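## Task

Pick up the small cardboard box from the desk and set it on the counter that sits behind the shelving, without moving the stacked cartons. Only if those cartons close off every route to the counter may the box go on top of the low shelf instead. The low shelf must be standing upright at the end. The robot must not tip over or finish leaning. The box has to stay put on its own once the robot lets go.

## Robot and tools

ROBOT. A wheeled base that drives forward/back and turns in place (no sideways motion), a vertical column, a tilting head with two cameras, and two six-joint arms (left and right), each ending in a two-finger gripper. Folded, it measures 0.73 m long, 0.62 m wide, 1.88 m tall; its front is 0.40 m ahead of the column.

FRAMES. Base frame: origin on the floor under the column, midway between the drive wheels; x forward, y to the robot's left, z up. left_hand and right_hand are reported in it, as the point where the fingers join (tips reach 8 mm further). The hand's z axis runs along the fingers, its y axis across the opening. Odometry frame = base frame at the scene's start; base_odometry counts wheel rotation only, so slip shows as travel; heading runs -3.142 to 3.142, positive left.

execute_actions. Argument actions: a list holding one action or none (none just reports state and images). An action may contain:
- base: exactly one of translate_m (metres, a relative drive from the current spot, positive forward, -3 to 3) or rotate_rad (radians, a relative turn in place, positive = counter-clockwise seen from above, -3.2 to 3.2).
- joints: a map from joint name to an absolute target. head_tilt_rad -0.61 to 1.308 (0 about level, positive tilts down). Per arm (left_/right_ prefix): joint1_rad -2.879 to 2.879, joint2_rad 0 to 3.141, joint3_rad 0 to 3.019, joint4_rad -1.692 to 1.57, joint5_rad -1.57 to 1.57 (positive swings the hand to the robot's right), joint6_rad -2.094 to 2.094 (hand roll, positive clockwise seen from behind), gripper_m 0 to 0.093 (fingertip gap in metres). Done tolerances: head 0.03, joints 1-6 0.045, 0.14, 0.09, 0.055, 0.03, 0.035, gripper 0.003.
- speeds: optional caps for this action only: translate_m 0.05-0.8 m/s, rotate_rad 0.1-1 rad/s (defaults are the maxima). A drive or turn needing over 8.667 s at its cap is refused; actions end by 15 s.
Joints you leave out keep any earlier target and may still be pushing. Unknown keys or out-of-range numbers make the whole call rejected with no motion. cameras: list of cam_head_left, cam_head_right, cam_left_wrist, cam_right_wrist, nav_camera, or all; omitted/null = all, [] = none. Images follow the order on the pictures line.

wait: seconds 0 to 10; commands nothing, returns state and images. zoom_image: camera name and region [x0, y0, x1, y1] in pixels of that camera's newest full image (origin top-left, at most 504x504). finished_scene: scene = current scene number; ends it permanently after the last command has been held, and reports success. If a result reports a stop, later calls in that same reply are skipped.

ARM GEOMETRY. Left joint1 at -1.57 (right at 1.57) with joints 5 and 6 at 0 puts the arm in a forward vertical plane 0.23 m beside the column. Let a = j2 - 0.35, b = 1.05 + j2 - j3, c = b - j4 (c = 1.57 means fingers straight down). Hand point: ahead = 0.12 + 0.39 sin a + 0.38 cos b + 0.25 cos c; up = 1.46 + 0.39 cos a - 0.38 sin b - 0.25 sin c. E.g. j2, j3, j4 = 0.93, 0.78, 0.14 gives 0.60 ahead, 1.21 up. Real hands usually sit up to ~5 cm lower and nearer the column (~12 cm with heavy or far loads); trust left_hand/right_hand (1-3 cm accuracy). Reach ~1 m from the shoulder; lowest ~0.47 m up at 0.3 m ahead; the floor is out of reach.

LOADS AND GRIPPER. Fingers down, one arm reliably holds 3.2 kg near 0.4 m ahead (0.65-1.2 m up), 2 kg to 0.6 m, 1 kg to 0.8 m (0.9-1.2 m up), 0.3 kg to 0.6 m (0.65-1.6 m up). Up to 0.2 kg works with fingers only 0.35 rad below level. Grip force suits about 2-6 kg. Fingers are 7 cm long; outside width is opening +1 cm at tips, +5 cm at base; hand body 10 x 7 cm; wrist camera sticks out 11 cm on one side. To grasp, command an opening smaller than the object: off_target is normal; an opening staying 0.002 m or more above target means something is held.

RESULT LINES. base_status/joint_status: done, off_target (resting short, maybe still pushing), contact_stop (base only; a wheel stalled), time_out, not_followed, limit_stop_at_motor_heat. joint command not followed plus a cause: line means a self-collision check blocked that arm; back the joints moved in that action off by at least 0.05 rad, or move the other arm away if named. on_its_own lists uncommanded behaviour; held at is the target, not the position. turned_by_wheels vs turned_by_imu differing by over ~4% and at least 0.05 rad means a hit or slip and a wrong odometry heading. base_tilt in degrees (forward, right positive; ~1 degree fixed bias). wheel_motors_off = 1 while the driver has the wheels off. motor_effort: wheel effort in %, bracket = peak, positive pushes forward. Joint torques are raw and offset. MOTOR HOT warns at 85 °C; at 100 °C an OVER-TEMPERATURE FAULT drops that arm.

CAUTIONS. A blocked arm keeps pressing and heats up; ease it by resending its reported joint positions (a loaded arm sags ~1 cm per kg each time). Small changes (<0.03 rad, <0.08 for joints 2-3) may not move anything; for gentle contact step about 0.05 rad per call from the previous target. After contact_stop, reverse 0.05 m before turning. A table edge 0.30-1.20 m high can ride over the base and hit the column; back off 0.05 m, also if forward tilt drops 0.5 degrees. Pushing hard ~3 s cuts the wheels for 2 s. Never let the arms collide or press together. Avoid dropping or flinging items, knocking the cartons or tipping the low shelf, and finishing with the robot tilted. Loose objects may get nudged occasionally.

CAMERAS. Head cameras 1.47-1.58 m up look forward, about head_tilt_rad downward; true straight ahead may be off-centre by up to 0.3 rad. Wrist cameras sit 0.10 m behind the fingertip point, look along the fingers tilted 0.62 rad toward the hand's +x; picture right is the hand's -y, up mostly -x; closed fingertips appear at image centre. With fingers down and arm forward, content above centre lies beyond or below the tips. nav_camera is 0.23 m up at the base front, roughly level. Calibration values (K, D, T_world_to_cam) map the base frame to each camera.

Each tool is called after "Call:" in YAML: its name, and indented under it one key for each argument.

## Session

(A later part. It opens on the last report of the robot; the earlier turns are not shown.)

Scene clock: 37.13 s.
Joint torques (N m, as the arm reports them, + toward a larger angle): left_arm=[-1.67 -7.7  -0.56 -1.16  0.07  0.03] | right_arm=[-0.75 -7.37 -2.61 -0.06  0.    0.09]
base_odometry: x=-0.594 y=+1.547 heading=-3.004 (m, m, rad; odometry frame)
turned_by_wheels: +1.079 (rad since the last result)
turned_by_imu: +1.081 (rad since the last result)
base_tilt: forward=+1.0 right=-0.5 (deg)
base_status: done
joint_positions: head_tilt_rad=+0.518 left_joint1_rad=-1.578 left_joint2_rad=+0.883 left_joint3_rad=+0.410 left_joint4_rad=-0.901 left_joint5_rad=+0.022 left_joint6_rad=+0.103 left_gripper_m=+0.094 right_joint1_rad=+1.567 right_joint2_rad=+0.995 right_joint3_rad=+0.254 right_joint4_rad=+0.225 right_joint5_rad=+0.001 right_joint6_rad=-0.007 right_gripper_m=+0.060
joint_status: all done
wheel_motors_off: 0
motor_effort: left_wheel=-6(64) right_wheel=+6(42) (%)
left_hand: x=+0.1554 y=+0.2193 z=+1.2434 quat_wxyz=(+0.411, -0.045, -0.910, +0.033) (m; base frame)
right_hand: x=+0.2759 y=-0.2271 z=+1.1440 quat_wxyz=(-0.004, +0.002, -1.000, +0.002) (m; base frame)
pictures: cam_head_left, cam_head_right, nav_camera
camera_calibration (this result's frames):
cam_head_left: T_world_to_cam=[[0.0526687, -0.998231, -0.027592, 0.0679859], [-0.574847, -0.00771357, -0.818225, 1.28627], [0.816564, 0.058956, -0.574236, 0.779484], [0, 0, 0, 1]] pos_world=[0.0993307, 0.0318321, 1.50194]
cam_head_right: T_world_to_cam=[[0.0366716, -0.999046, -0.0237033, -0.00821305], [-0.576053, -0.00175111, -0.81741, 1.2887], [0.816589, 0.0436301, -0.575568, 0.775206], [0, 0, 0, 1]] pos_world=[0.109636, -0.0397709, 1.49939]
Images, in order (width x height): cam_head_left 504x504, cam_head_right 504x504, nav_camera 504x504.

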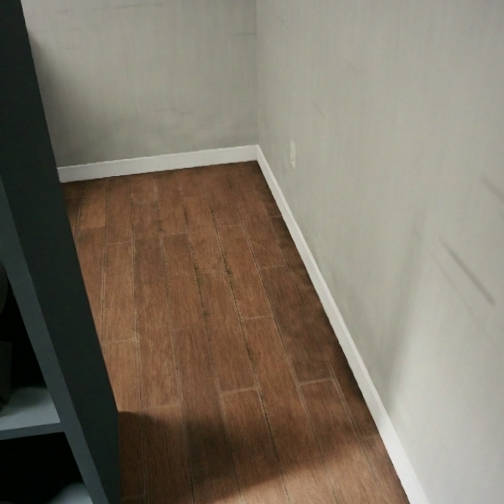

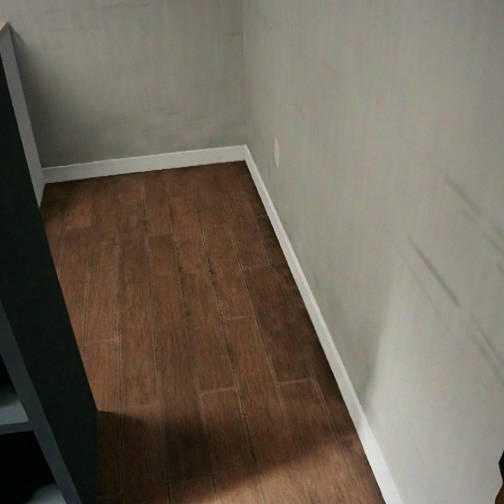

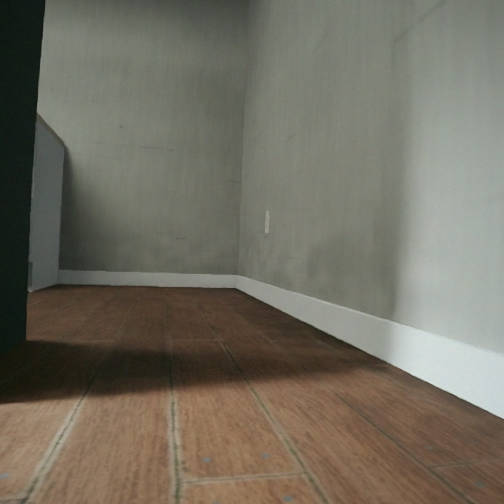

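Call:
execute_actions:
  actions:
    - {"base": {"translate_m": 0.47}}
  cameras: []

Call:
execute_actions:
  actions:
    - {"base": {"rotate_rad": 0.19}, "joints": {"head_tilt_rad": 0.9}}
  cameras: ["cam_head_left", "cam_head_right", "nav_camera"]

Scene clock: 42.50 s.
Joint torques (N m, as the arm reports them, + toward a larger angle): left_arm=[-1.64 -8.13 -0.5  -1.35  0.06  0.02] | right_arm=[-0.88 -7.42 -2.84 -0.1  -0.03  0.08]
base_odometry: x=-1.060 y=+1.482 heading=-3.003 (m, m, rad; odometry frame)
turned_by_wheels: +0.001 (rad since the last result)
turned_by_imu: +0.002 (rad since the last result)
base_tilt: forward=+1.0 right=-0.6 (deg)
base_status: done
joint_positions: head_tilt_rad=+0.518 left_joint1_rad=-1.578 left_joint2_rad=+0.883 left_joint3_rad=+0.411 left_joint4_rad=-0.901 left_joint5_rad=+0.022 left_joint6_rad=+0.103 left_gripper_m=+0.094 right_joint1_rad=+1.567 right_joint2_rad=+0.995 right_joint3_rad=+0.257 right_joint4_rad=+0.226 right_joint5_rad=+0.001 right_joint6_rad=-0.007 right_gripper_m=+0.060
joint_status: not commanded
wheel_motors_off: 0
motor_effort: left_wheel=+1(66) right_wheel=-1(64) (%)
left_hand: x=+0.1558 y=+0.2193 z=+1.2433 quat_wxyz=(+0.411, -0.045, -0.910, +0.033) (m; base frame)
right_hand: x=+0.2776 y=-0.2271 z=+1.1438 quat_wxyz=(-0.005, +0.002, -1.000, +0.002) (m; base frame)
pictures: none
No camera images: the call's "cameras" was empty. Leave "cameras" out to get every camera's image.

Scene clock: 43.83 s.
Joint torques (N m, as the arm reports them, + toward a larger angle): left_arm=[-1.66 -7.6  -0.53 -1.12  0.07  0.02] | right_arm=[-0.97 -7.49 -2.83 -0.21  0.    0.11]
base_odometry: x=-1.060 y=+1.482 heading=-2.815 (m, m, rad; odometry frame)
turned_by_wheels: +0.188 (rad since the last result)
turned_by_imu: +0.185 (rad since the last result)
base_tilt: forward=+1.0 right=-0.4 (deg)
base_status: done
joint_positions: head_tilt_rad=+0.901 left_joint1_rad=-1.578 left_joint2_rad=+0.883 left_joint3_rad=+0.411 left_joint4_rad=-0.901 left_joint5_rad=+0.022 left_joint6_rad=+0.103 left_gripper_m=+0.094 right_joint1_rad=+1.567 right_joint2_rad=+0.995 right_joint3_rad=+0.257 right_joint4_rad=+0.226 right_joint5_rad=+0.001 right_joint6_rad=-0.007 right_gripper_m=+0.060
joint_status: all done
wheel_motors_off: 0
motor_effort: left_wheel=-1(62) right_wheel=+0(50) (%)
left_hand: x=+0.1558 y=+0.2193 z=+1.2433 quat_wxyz=(+0.411, -0.045, -0.910, +0.033) (m; base frame)
right_hand: x=+0.2776 y=-0.2271 z=+1.1438 quat_wxyz=(-0.005, +0.002, -1.000, +0.002) (m; base frame)
pictures: cam_head_left, cam_head_right, nav_camera
camera_calibration (this result's frames):
cam_head_left: T_world_to_cam=[[0.0385586, -0.998231, -0.0452608, 0.0959012], [-0.838765, -0.00771357, -0.544439, 0.877839], [0.543126, 0.058956, -0.837579, 1.1987], [0, 0, 0, 1]] pos_world=[0.0815555, 0.0318321, 1.48628]
cam_head_right: T_world_to_cam=[[0.0251701, -0.999046, -0.0356807, 0.0108072], [-0.83958, -0.00175111, -0.543233, 0.879642], [0.542652, 0.0436301, -0.838824, 1.19432], [0, 0, 0, 1]] pos_world=[0.09016, -0.0397709, 1.48006]
Images, in order (width x height): cam_head_left 504x504, cam_head_right 504x504, nav_camera 504x504.

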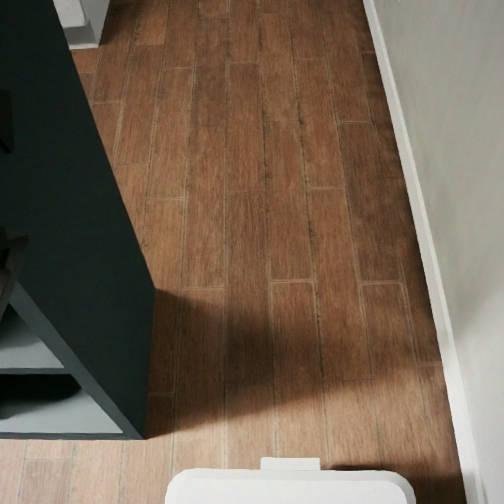

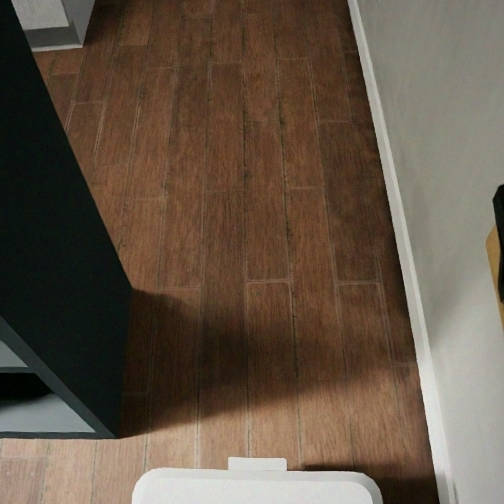

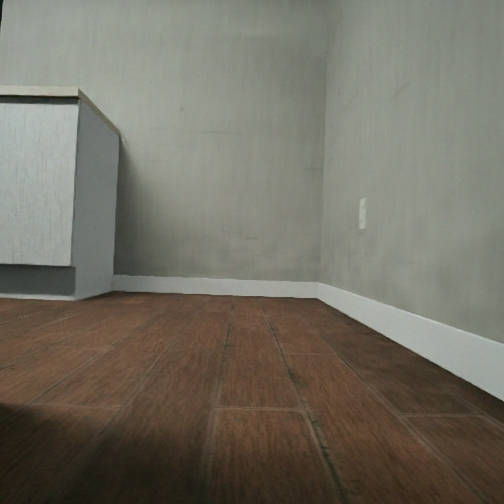

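Call:
execute_actions:
  actions:
    - {"base": {"translate_m": 0.97}, "joints": {"head_tilt_rad": 0.55}}
  cameras: []

Call:
execute_actions:
  actions:
    - {"base": {"rotate_rad": 0.3}}
  cameras: []

Call:
execute_actions:
  actions:
    - {"base": {"translate_m": 0.45}}
  cameras: ["cam_head_left", "cam_head_right", "nav_camera"]

Scene clock: 49.07 s.
Joint torques (N m, as the arm reports them, + toward a larger angle): left_arm=[-1.57 -7.25 -0.55 -1.16  0.07  0.03] | right_arm=[-0.71 -7.72 -2.9  -0.17 -0.01  0.07]
base_odometry: x=-1.979 y=+1.170 heading=-2.815 (m, m, rad; odometry frame)
turned_by_wheels: +0.000 (rad since the last result)
turned_by_imu: +0.002 (rad since the last result)
base_tilt: forward=+1.0 right=-0.5 (deg)
base_status: done
joint_positions: head_tilt_rad=+0.567 left_joint1_rad=-1.578 left_joint2_rad=+0.883 left_joint3_rad=+0.412 left_joint4_rad=-0.901 left_joint5_rad=+0.022 left_joint6_rad=+0.103 left_gripper_m=+0.094 right_joint1_rad=+1.567 right_joint2_rad=+0.995 right_joint3_rad=+0.258 right_joint4_rad=+0.226 right_joint5_rad=+0.001 right_joint6_rad=-0.007 right_gripper_m=+0.060
joint_status: all done
wheel_motors_off: 0
motor_effort: left_wheel=+1(68) right_wheel=+0(48) (%)
left_hand: x=+0.1564 y=+0.2193 z=+1.2431 quat_wxyz=(+0.410, -0.046, -0.910, +0.033) (m; base frame)
right_hand: x=+0.2786 y=-0.2271 z=+1.1436 quat_wxyz=(-0.006, +0.002, -1.000, +0.002) (m; base frame)
pictures: none
No camera images: the call's "cameras" was empty. Leave "cameras" out to get every camera's image.

Scene clock: 50.63 s.
Joint torques (N m, as the arm reports them, + toward a larger angle): left_arm=[-1.81 -7.63 -0.65 -1.17  0.06  0.02] | right_arm=[-0.65 -7.2  -2.95 -0.14  0.    0.08]
base_odometry: x=-1.979 y=+1.170 heading=-2.516 (m, m, rad; odometry frame)
turned_by_wheels: +0.298 (rad since the last result)
turned_by_imu: +0.295 (rad since the last result)
base_tilt: forward=+1.0 right=-0.6 (deg)
base_status: done
joint_positions: head_tilt_rad=+0.567 left_joint1_rad=-1.578 left_joint2_rad=+0.883 left_joint3_rad=+0.412 left_joint4_rad=-0.901 left_joint5_rad=+0.022 left_joint6_rad=+0.103 left_gripper_m=+0.094 right_joint1_rad=+1.567 right_joint2_rad=+0.995 right_joint3_rad=+0.258 right_joint4_rad=+0.226 right_joint5_rad=+0.001 right_joint6_rad=-0.007 right_gripper_m=+0.060
joint_status: not commanded
wheel_motors_off: 0
motor_effort: left_wheel=-3(63) right_wheel=+1(49) (%)
left_hand: x=+0.1564 y=+0.2193 z=+1.2431 quat_wxyz=(+0.410, -0.046, -0.910, +0.033) (m; base frame)
right_hand: x=+0.2783 y=-0.2271 z=+1.1436 quat_wxyz=(-0.006, +0.002, -1.000, +0.002) (m; base frame)
pictures: none
No camera images: the call's "cameras" was empty. Leave "cameras" out to get every camera's image.

Scene clock: 53.00 s.
Joint torques (N m, as the arm reports them, + toward a larger angle): left_arm=[-1.86 -8.02 -0.67 -1.11  0.06  0.03] | right_arm=[-1.15 -7.06 -2.78 -0.08 -0.02  0.08]
base_odometry: x=-2.344 y=+0.906 heading=-2.516 (m, m, rad; odometry frame)
turned_by_wheels: +0.000 (rad since the last result)
turned_by_imu: +0.002 (rad since the last result)
base_tilt: forward=+1.0 right=-0.5 (deg)
base_status: done
joint_positions: head_tilt_rad=+0.567 left_joint1_rad=-1.578 left_joint2_rad=+0.883 left_joint3_rad=+0.411 left_joint4_rad=-0.901 left_joint5_rad=+0.022 left_joint6_rad=+0.103 left_gripper_m=+0.094 right_joint1_rad=+1.567 right_joint2_rad=+0.996 right_joint3_rad=+0.257 right_joint4_rad=+0.226 right_joint5_rad=+0.001 right_joint6_rad=-0.007 right_gripper_m=+0.060
joint_status: not commanded
wheel_motors_off: 0
motor_effort: left_wheel=+0(70) right_wheel=+0(57) (%)
left_hand: x=+0.1559 y=+0.2193 z=+1.2432 quat_wxyz=(+0.411, -0.045, -0.910, +0.033) (m; base frame)
right_hand: x=+0.2778 y=-0.2271 z=+1.1436 quat_wxyz=(-0.006, +0.002, -1.000, +0.002) (m; base frame)
pictures: cam_head_left, cam_head_right, nav_camera
camera_calibration (this result's frames):
cam_head_left: T_world_to_cam=[[0.0512633, -0.998231, -0.0301228, 0.0719535], [-0.61399, -0.00771357, -0.789276, 1.24365], [0.787648, 0.058956, -0.613299, 0.841087], [0, 0, 0, 1]] pos_world=[0.09742, 0.0318321, 1.49959]
cam_head_right: T_world_to_cam=[[0.0354744, -0.999046, -0.0254601, -0.00544776], [-0.615155, -0.00175111, -0.788404, 1.24599], [0.787607, 0.0436301, -0.614631, 0.836812], [0, 0, 0, 1]] pos_world=[0.107588, -0.0397709, 1.49653]
Images, in order (width x height): cam_head_left 504x504, cam_head_right 504x504, nav_camera 504x504.

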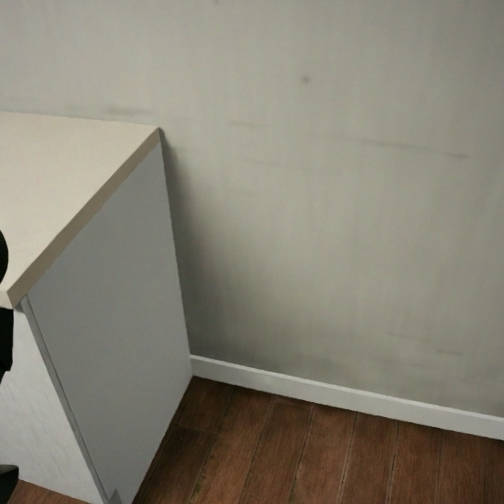

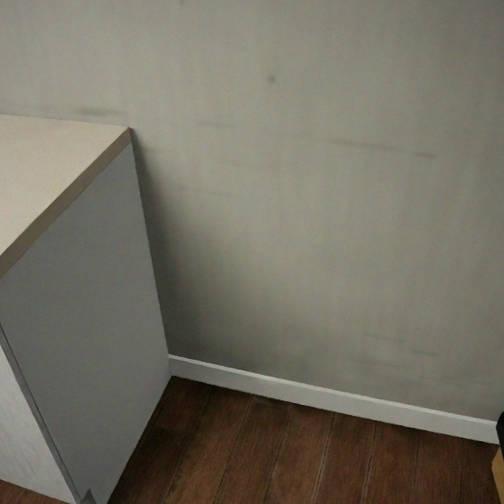

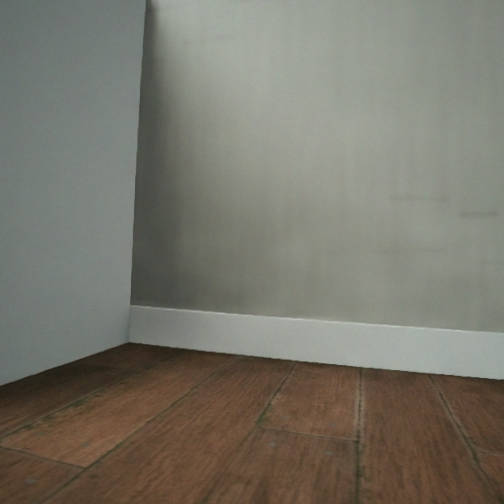

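Call:
execute_actions:
  actions:
    - {"base": {"rotate_rad": 0.75}, "joints": {"right_joint2_rad": 1.58, "right_joint3_rad": 1.66, "right_joint4_rad": -0.6, "head_tilt_rad": 0.7}}
  cameras: ["cam_head_left", "cam_head_right"]

Scene clock: 56.23 s.
Joint torques (N m, as the arm reports them, + toward a larger angle): left_arm=[-1.68 -7.75 -0.67 -1.13  0.06  0.01] | right_arm=[ -0.91 -24.73   5.5   -0.54  -0.01   0.09]
base_odometry: x=-2.344 y=+0.906 heading=-1.767 (m, m, rad; odometry frame)
turned_by_wheels: +0.749 (rad since the last result)
turned_by_imu: +0.747 (rad since the last result)
base_tilt: forward=+1.1 right=-0.6 (deg)
base_status: done
joint_positions: head_tilt_rad=+0.703 left_joint1_rad=-1.578 left_joint2_rad=+0.883 left_joint3_rad=+0.411 left_joint4_rad=-0.901 left_joint5_rad=+0.022 left_joint6_rad=+0.103 left_gripper_m=+0.094 right_joint1_rad=+1.572 right_joint2_rad=+1.584 right_joint3_rad=+1.657 right_joint4_rad=-0.590 right_joint5_rad=+0.001 right_joint6_rad=-0.006 right_gripper_m=+0.060
joint_status: all done
wheel_motors_off: 0
motor_effort: left_wheel=-6(64) right_wheel=+7(53) (%)
left_hand: x=+0.1559 y=+0.2193 z=+1.2432 quat_wxyz=(+0.411, -0.045, -0.910, +0.033) (m; base frame)
right_hand: x=+0.7037 y=-0.2246 z=+1.0200 quat_wxyz=(-0.003, +0.004, -1.000, +0.000) (m; base frame)
pictures: cam_head_left, cam_head_right
camera_calibration (this result's frames):
cam_head_left: T_world_to_cam=[[0.0467153, -0.998231, -0.036783, 0.0824376], [-0.715151, -0.00771357, -0.698927, 1.10957], [0.697407, 0.058956, -0.714247, 1.00106], [0, 0, 0, 1]] pos_world=[0.0915151, 0.0318321, 1.49354]
cam_head_right: T_world_to_cam=[[0.0317027, -0.999046, -0.0300265, 0.00177311], [-0.716188, -0.00175111, -0.697905, 1.11167], [0.697187, 0.0436301, -0.715561, 0.996765], [0, 0, 0, 1]] pos_world=[0.101176, -0.0397709, 1.48914]
Images, in order (width x height): cam_head_left 504x504, cam_head_right 504x504.

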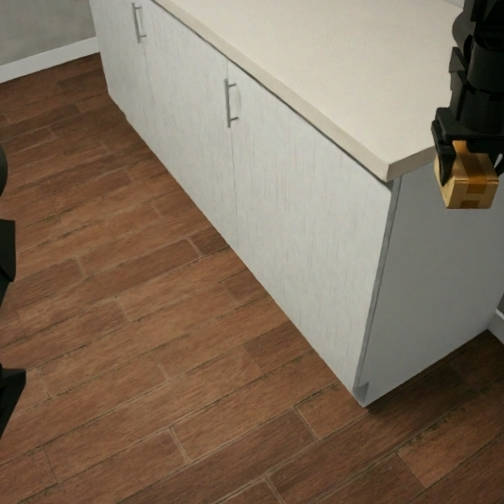

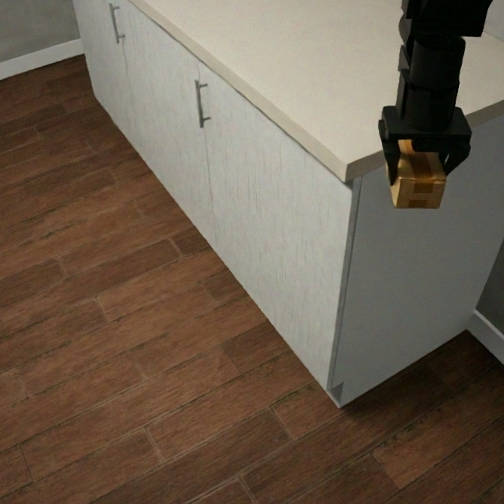

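Call:
execute_actions:
  actions:
    - {"base": {"translate_m": 0.43}}
  cameras: ["cam_head_right", "cam_right_wrist", "nav_camera"]

Scene clock: 58.83 s.
Joint torques (N m, as the arm reports them, + toward a larger angle): left_arm=[-1.67 -8.18 -0.66 -1.12  0.07  0.01] | right_arm=[ -1.4  -24.5    6.14  -0.6    0.01   0.08]
base_odometry: x=-2.428 y=+0.485 heading=-1.766 (m, m, rad; odometry frame)
turned_by_wheels: +0.001 (rad since the last result)
turned_by_imu: +0.002 (rad since the last result)
base_tilt: forward=+1.0 right=-0.5 (deg)
base_status: done
joint_positions: head_tilt_rad=+0.703 left_joint1_rad=-1.578 left_joint2_rad=+0.883 left_joint3_rad=+0.411 left_joint4_rad=-0.901 left_joint5_rad=+0.022 left_joint6_rad=+0.103 left_gripper_m=+0.094 right_joint1_rad=+1.572 right_joint2_rad=+1.584 right_joint3_rad=+1.649 right_joint4_rad=-0.595 right_joint5_rad=+0.001 right_joint6_rad=-0.006 right_gripper_m=+0.060
joint_status: not commanded
wheel_motors_off: 0
motor_effort: left_wheel=+1(68) right_wheel=-1(63) (%)
left_hand: x=+0.1555 y=+0.2193 z=+1.2434 quat_wxyz=(+0.411, -0.045, -0.910, +0.033) (m; base frame)
right_hand: x=+0.6982 y=-0.2246 z=+1.0183 quat_wxyz=(+0.003, +0.004, -1.000, +0.000) (m; base frame)
pictures: cam_head_right, cam_right_wrist, nav_camera
camera_calibration (this result's frames):
cam_head_right: T_world_to_cam=[[0.0316811, -0.999046, -0.0300493, 0.00180928], [-0.71669, -0.00175111, -0.69739, 1.1109], [0.696672, 0.0436301, -0.716062, 0.997563], [0, 0, 0, 1]] pos_world=[0.101139, -0.0397709, 1.4891]
cam_right_wrist: T_world_to_cam=[[-0.00203188, -0.999966, 0.00801114, -0.233428], [-0.804496, 0.00639286, 0.593924, -0.0420556], [-0.593954, -0.00523815, -0.804482, 1.35418], [0, 0, 0, 1]] pos_world=[0.770011, -0.226057, 1.11626]
Images, in order (width x height): cam_head_right 504x504, cam_right_wrist 504x504, nav_camera 504x504.

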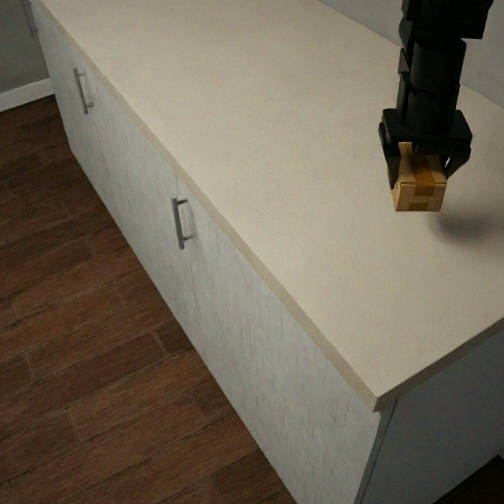

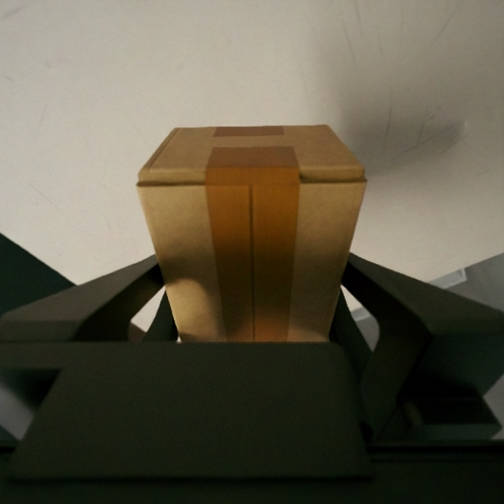

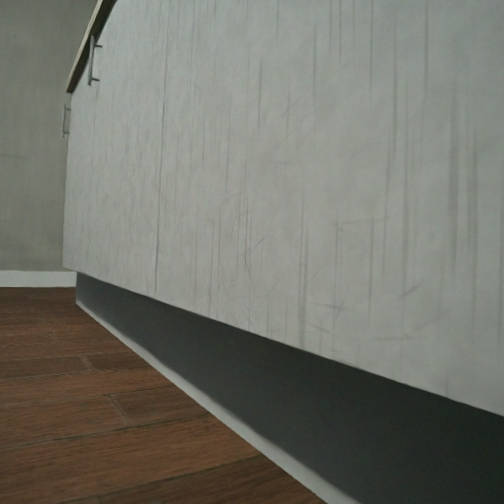

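Call:
execute_actions:
  actions:
    - {"joints": {"right_joint2_rad": 1.75, "right_joint3_rad": 1.81, "right_joint4_rad": -0.575}}
  cameras: ["cam_head_right", "cam_right_wrist"]

Scene clock: 60.50 s.
Joint torques (N m, as the arm reports them, + toward a larger angle): left_arm=[-1.65 -7.7  -0.48 -1.16  0.06  0.02] | right_arm=[ -0.98 -24.48   6.25  -0.17  -0.01   0.08]
base_odometry: x=-2.428 y=+0.485 heading=-1.766 (m, m, rad; odometry frame)
turned_by_wheels: +0.000 (rad since the last result)
turned_by_imu: +0.000 (rad since the last result)
base_tilt: forward=+1.0 right=-0.6 (deg)
base_status: not commanded
joint_positions: head_tilt_rad=+0.703 left_joint1_rad=-1.578 left_joint2_rad=+0.883 left_joint3_rad=+0.411 left_joint4_rad=-0.901 left_joint5_rad=+0.022 left_joint6_rad=+0.103 left_gripper_m=+0.094 right_joint1_rad=+1.572 right_joint2_rad=+1.751 right_joint3_rad=+1.797 right_joint4_rad=-0.576 right_joint5_rad=+0.001 right_joint6_rad=-0.006 right_gripper_m=+0.060
joint_status: all done
wheel_motors_off: 0
motor_effort: left_wheel=+1(2) right_wheel=-2(2) (%)
left_hand: x=+0.1555 y=+0.2193 z=+1.2434 quat_wxyz=(+0.411, -0.045, -0.910, +0.033) (m; base frame)
right_hand: x=+0.7073 y=-0.2245 z=+0.9519 quat_wxyz=(+0.004, +0.004, -1.000, +0.000) (m; base frame)
pictures: cam_head_right, cam_right_wrist
camera_calibration (this result's frames):
cam_head_right: T_world_to_cam=[[0.0316811, -0.999046, -0.0300493, 0.00180929], [-0.71669, -0.00175111, -0.69739, 1.1109], [0.696672, 0.0436301, -0.716062, 0.997563], [0, 0, 0, 1]] pos_world=[0.101139, -0.0397709, 1.4891]
cam_right_wrist: T_world_to_cam=[[-0.0020176, -0.999966, 0.00801541, -0.232795], [-0.803589, 0.00639192, 0.59515, 0.00287791], [-0.595181, -0.00524031, -0.803574, 1.30619], [0, 0, 0, 1]] pos_world=[0.779262, -0.225961, 1.04977]
Images, in order (width x height): cam_head_right 504x504, cam_right_wrist 504x504.

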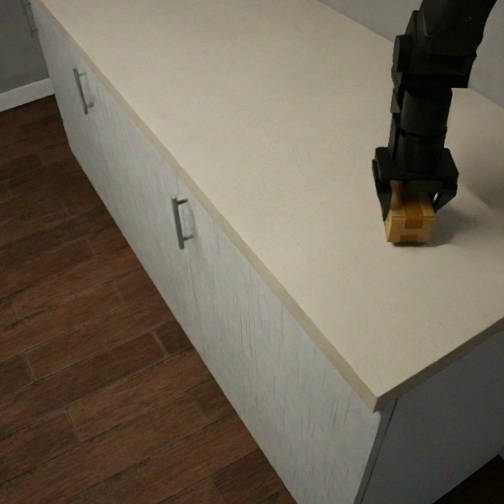

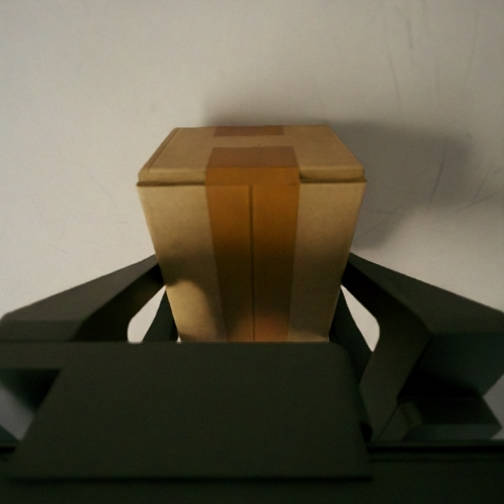

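Call:
zoom_image:
  camera: "cam_head_right"
  region: [350, 150, 500, 300]

Region (350, 150, 500, 300) of cam_head_right's 504x504 image, scaled by 3.360, with more detail than that image has.

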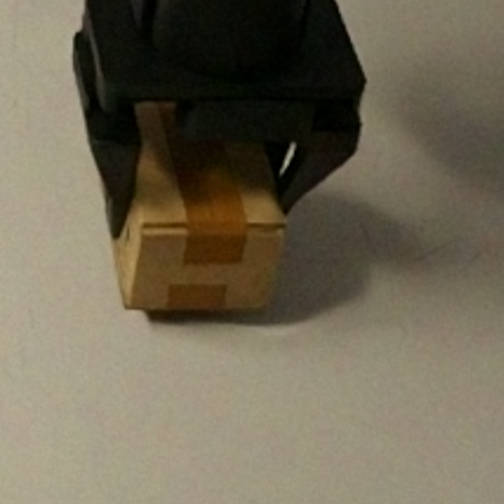

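Call:
execute_actions:
  actions:
    - {"joints": {"right_joint2_rad": 1.79, "right_joint3_rad": 1.845}}
  cameras: ["cam_head_right"]

Call:
zoom_image:
  camera: "cam_head_right"
  region: [350, 150, 500, 300]

Scene clock: 61.47 s.
Joint torques (N m, as the arm reports them, + toward a larger angle): left_arm=[-1.59 -7.59 -0.67 -1.15  0.06  0.03] | right_arm=[ -1.07 -22.47   7.31  -0.29  -0.02   0.11]
base_odometry: x=-2.428 y=+0.485 heading=-1.766 (m, m, rad; odometry frame)
turned_by_wheels: +0.000 (rad since the last result)
turned_by_imu: +0.000 (rad since the last result)
base_tilt: forward=+1.0 right=-0.5 (deg)
base_status: not commanded
joint_positions: head_tilt_rad=+0.703 left_joint1_rad=-1.578 left_joint2_rad=+0.883 left_joint3_rad=+0.411 left_joint4_rad=-0.901 left_joint5_rad=+0.022 left_joint6_rad=+0.103 left_gripper_m=+0.094 right_joint1_rad=+1.572 right_joint2_rad=+1.765 right_joint3_rad=+1.821 right_joint4_rad=-0.576 right_joint5_rad=+0.001 right_joint6_rad=-0.006 right_gripper_m=+0.060
joint_status: all done
wheel_motors_off: 0
motor_effort: left_wheel=+1(1) right_wheel=-2(2) (%)
left_hand: x=+0.1555 y=+0.2193 z=+1.2434 quat_wxyz=(+0.411, -0.045, -0.910, +0.033) (m; base frame)
right_hand: x=+0.7144 y=-0.2245 z=+0.9490 quat_wxyz=(-0.002, +0.004, -1.000, +0.000) (m; base frame)
pictures: cam_head_right
camera_calibration (this result's frames):
cam_head_right: T_world_to_cam=[[0.0316811, -0.999046, -0.0300493, 0.00180928], [-0.71669, -0.00175111, -0.69739, 1.1109], [0.696672, 0.0436301, -0.716062, 0.997563], [0, 0, 0, 1]] pos_world=[0.101139, -0.0397709, 1.4891]
Images, in order (width x height): cam_head_right 504x504.

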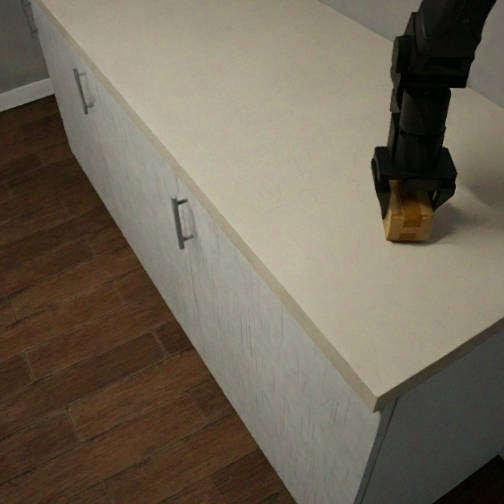

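Region (350, 150, 500, 300) of cam_head_right's 504x504 image, scaled by 3.360, with more detail than that image has.

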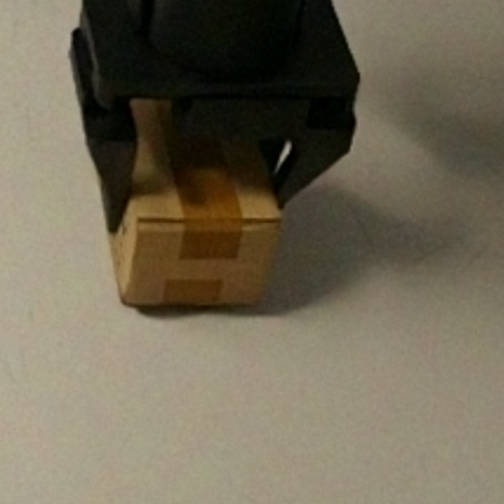

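Call:
execute_actions:
  actions:
    - {"joints": {"right_joint2_rad": 1.805}}
  cameras: ["cam_head_right"]

Call:
zoom_image:
  camera: "cam_head_right"
  region: [350, 150, 500, 300]

Scene clock: 62.90 s.
Joint torques (N m, as the arm reports them, + toward a larger angle): left_arm=[-1.83 -8.04 -0.64 -1.16  0.07  0.02] | right_arm=[ -0.87 -22.03   6.94  -0.22   0.01   0.07]
base_odometry: x=-2.428 y=+0.485 heading=-1.766 (m, m, rad; odometry frame)
turned_by_wheels: +0.000 (rad since the last result)
turned_by_imu: +0.000 (rad since the last result)
base_tilt: forward=+1.0 right=-0.5 (deg)
base_status: not commanded
joint_positions: head_tilt_rad=+0.703 left_joint1_rad=-1.578 left_joint2_rad=+0.883 left_joint3_rad=+0.411 left_joint4_rad=-0.901 left_joint5_rad=+0.022 left_joint6_rad=+0.103 left_gripper_m=+0.094 right_joint1_rad=+1.572 right_joint2_rad=+1.778 right_joint3_rad=+1.823 right_joint4_rad=-0.576 right_joint5_rad=+0.001 right_joint6_rad=-0.006 right_gripper_m=+0.060
joint_status: all done
wheel_motors_off: 0
motor_effort: left_wheel=+2(2) right_wheel=-1(2) (%)
left_hand: x=+0.1555 y=+0.2193 z=+1.2434 quat_wxyz=(+0.411, -0.045, -0.910, +0.033) (m; base frame)
right_hand: x=+0.7090 y=-0.2244 z=+0.9420 quat_wxyz=(+0.004, +0.003, -1.000, +0.000) (m; base frame)
pictures: cam_head_right
camera_calibration (this result's frames):
cam_head_right: T_world_to_cam=[[0.0316811, -0.999046, -0.0300493, 0.00180928], [-0.71669, -0.00175111, -0.69739, 1.1109], [0.696672, 0.0436301, -0.716062, 0.997563], [0, 0, 0, 1]] pos_world=[0.101139, -0.0397709, 1.4891]
Images, in order (width x height): cam_head_right 504x504.

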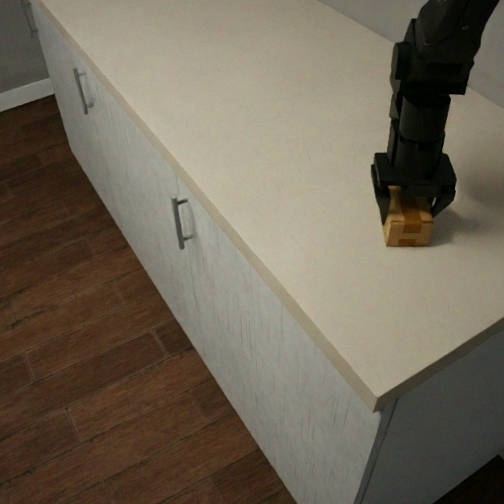

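Region (350, 150, 500, 300) of cam_head_right's 504x504 image, scaled by 3.360, with more detail than that image has.

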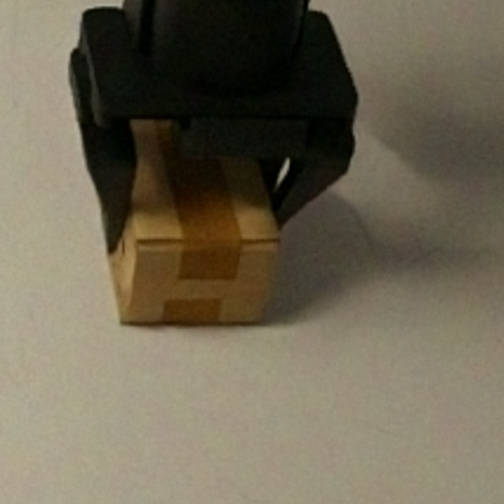

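The box is resting on the counter now. Releasing and lifting the hand clear.

Call:
execute_actions:
  actions:
    - {"joints": {"right_gripper_m": 0.093}}
  cameras: []

Call:
execute_actions:
  actions:
    - {"joints": {"right_joint2_rad": 1.5, "right_joint3_rad": 1.56, "right_joint4_rad": -0.58}}
  cameras: ["cam_head_right", "cam_right_wrist"]

Scene clock: 63.93 s.
Joint torques (N m, as the arm reports them, + toward a larger angle): left_arm=[-1.69 -7.74 -0.59 -1.12  0.06  0.03] | right_arm=[ -1.2  -22.25   6.94  -0.32   0.02   0.06]
base_odometry: x=-2.428 y=+0.485 heading=-1.766 (m, m, rad; odometry frame)
turned_by_wheels: +0.000 (rad since the last result)
turned_by_imu: +0.000 (rad since the last result)
base_tilt: forward=+1.0 right=-0.5 (deg)
base_status: not commanded
joint_positions: head_tilt_rad=+0.703 left_joint1_rad=-1.578 left_joint2_rad=+0.883 left_joint3_rad=+0.411 left_joint4_rad=-0.901 left_joint5_rad=+0.022 left_joint6_rad=+0.103 left_gripper_m=+0.094 right_joint1_rad=+1.572 right_joint2_rad=+1.778 right_joint3_rad=+1.823 right_joint4_rad=-0.576 right_joint5_rad=+0.001 right_joint6_rad=-0.006 right_gripper_m=+0.093
joint_status: all done
wheel_motors_off: 0
motor_effort: left_wheel=+2(2) right_wheel=-2(1) (%)
left_hand: x=+0.1555 y=+0.2193 z=+1.2434 quat_wxyz=(+0.411, -0.045, -0.910, +0.033) (m; base frame)
right_hand: x=+0.7090 y=-0.2244 z=+0.9420 quat_wxyz=(+0.004, +0.003, -1.000, +0.000) (m; base frame)
pictures: none
No camera images: the call's "cameras" was empty. Leave "cameras" out to get every camera's image.

Scene clock: 65.10 s.
Joint torques (N m, as the arm reports them, + toward a larger angle): left_arm=[-1.59 -7.85 -0.44 -1.11  0.06  0.03] | right_arm=[ -1.12 -21.68   5.84  -0.35   0.     0.06]
base_odometry: x=-2.428 y=+0.485 heading=-1.766 (m, m, rad; odometry frame)
turned_by_wheels: +0.000 (rad since the last result)
turned_by_imu: +0.000 (rad since the last result)
base_tilt: forward=+1.0 right=-0.5 (deg)
base_status: not commanded
joint_positions: head_tilt_rad=+0.703 left_joint1_rad=-1.578 left_joint2_rad=+0.883 left_joint3_rad=+0.411 left_joint4_rad=-0.901 left_joint5_rad=+0.022 left_joint6_rad=+0.103 left_gripper_m=+0.094 right_joint1_rad=+1.572 right_joint2_rad=+1.484 right_joint3_rad=+1.553 right_joint4_rad=-0.579 right_joint5_rad=+0.001 right_joint6_rad=-0.006 right_gripper_m=+0.093
joint_status: all done
wheel_motors_off: 0
motor_effort: left_wheel=+1(2) right_wheel=-2(2) (%)
left_hand: x=+0.1555 y=+0.2193 z=+1.2434 quat_wxyz=(+0.411, -0.045, -0.910, +0.033) (m; base frame)
right_hand: x=+0.6899 y=-0.2246 z=+1.0550 quat_wxyz=(-0.007, +0.003, -1.000, +0.000) (m; base frame)
pictures: cam_head_right, cam_right_wrist
camera_calibration (this result's frames):
cam_head_right: T_world_to_cam=[[0.0316811, -0.999046, -0.0300493, 0.00180929], [-0.71669, -0.00175111, -0.69739, 1.1109], [0.696672, 0.0436301, -0.716062, 0.997563], [0, 0, 0, 1]] pos_world=[0.101139, -0.0397709, 1.4891]
cam_right_wrist: T_world_to_cam=[[-0.00258954, -0.999968, 0.00756818, -0.232877], [-0.815895, 0.00648864, 0.578163, -0.0460121], [-0.578194, -0.00467766, -0.815886, 1.38006], [0, 0, 0, 1]] pos_world=[0.7598, -0.226115, 1.15434]
Images, in order (width x height): cam_head_right 504x504, cam_right_wrist 504x504.

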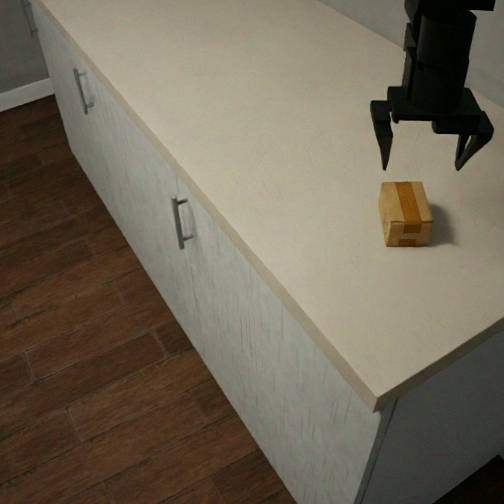

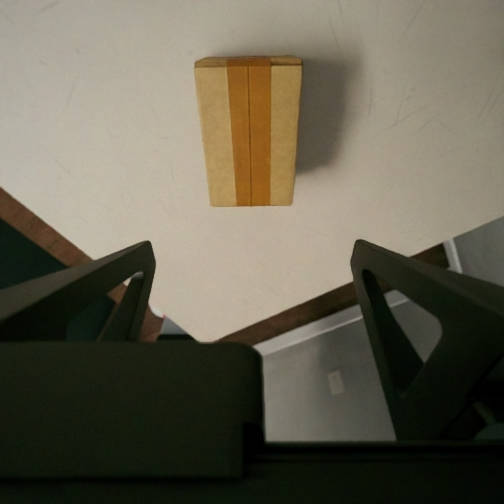

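The box is sitting on the counter, well inside its edges, and the hand is clear.

Call:
finished_scene:
  scene: 1

The scene is finished: the task was done.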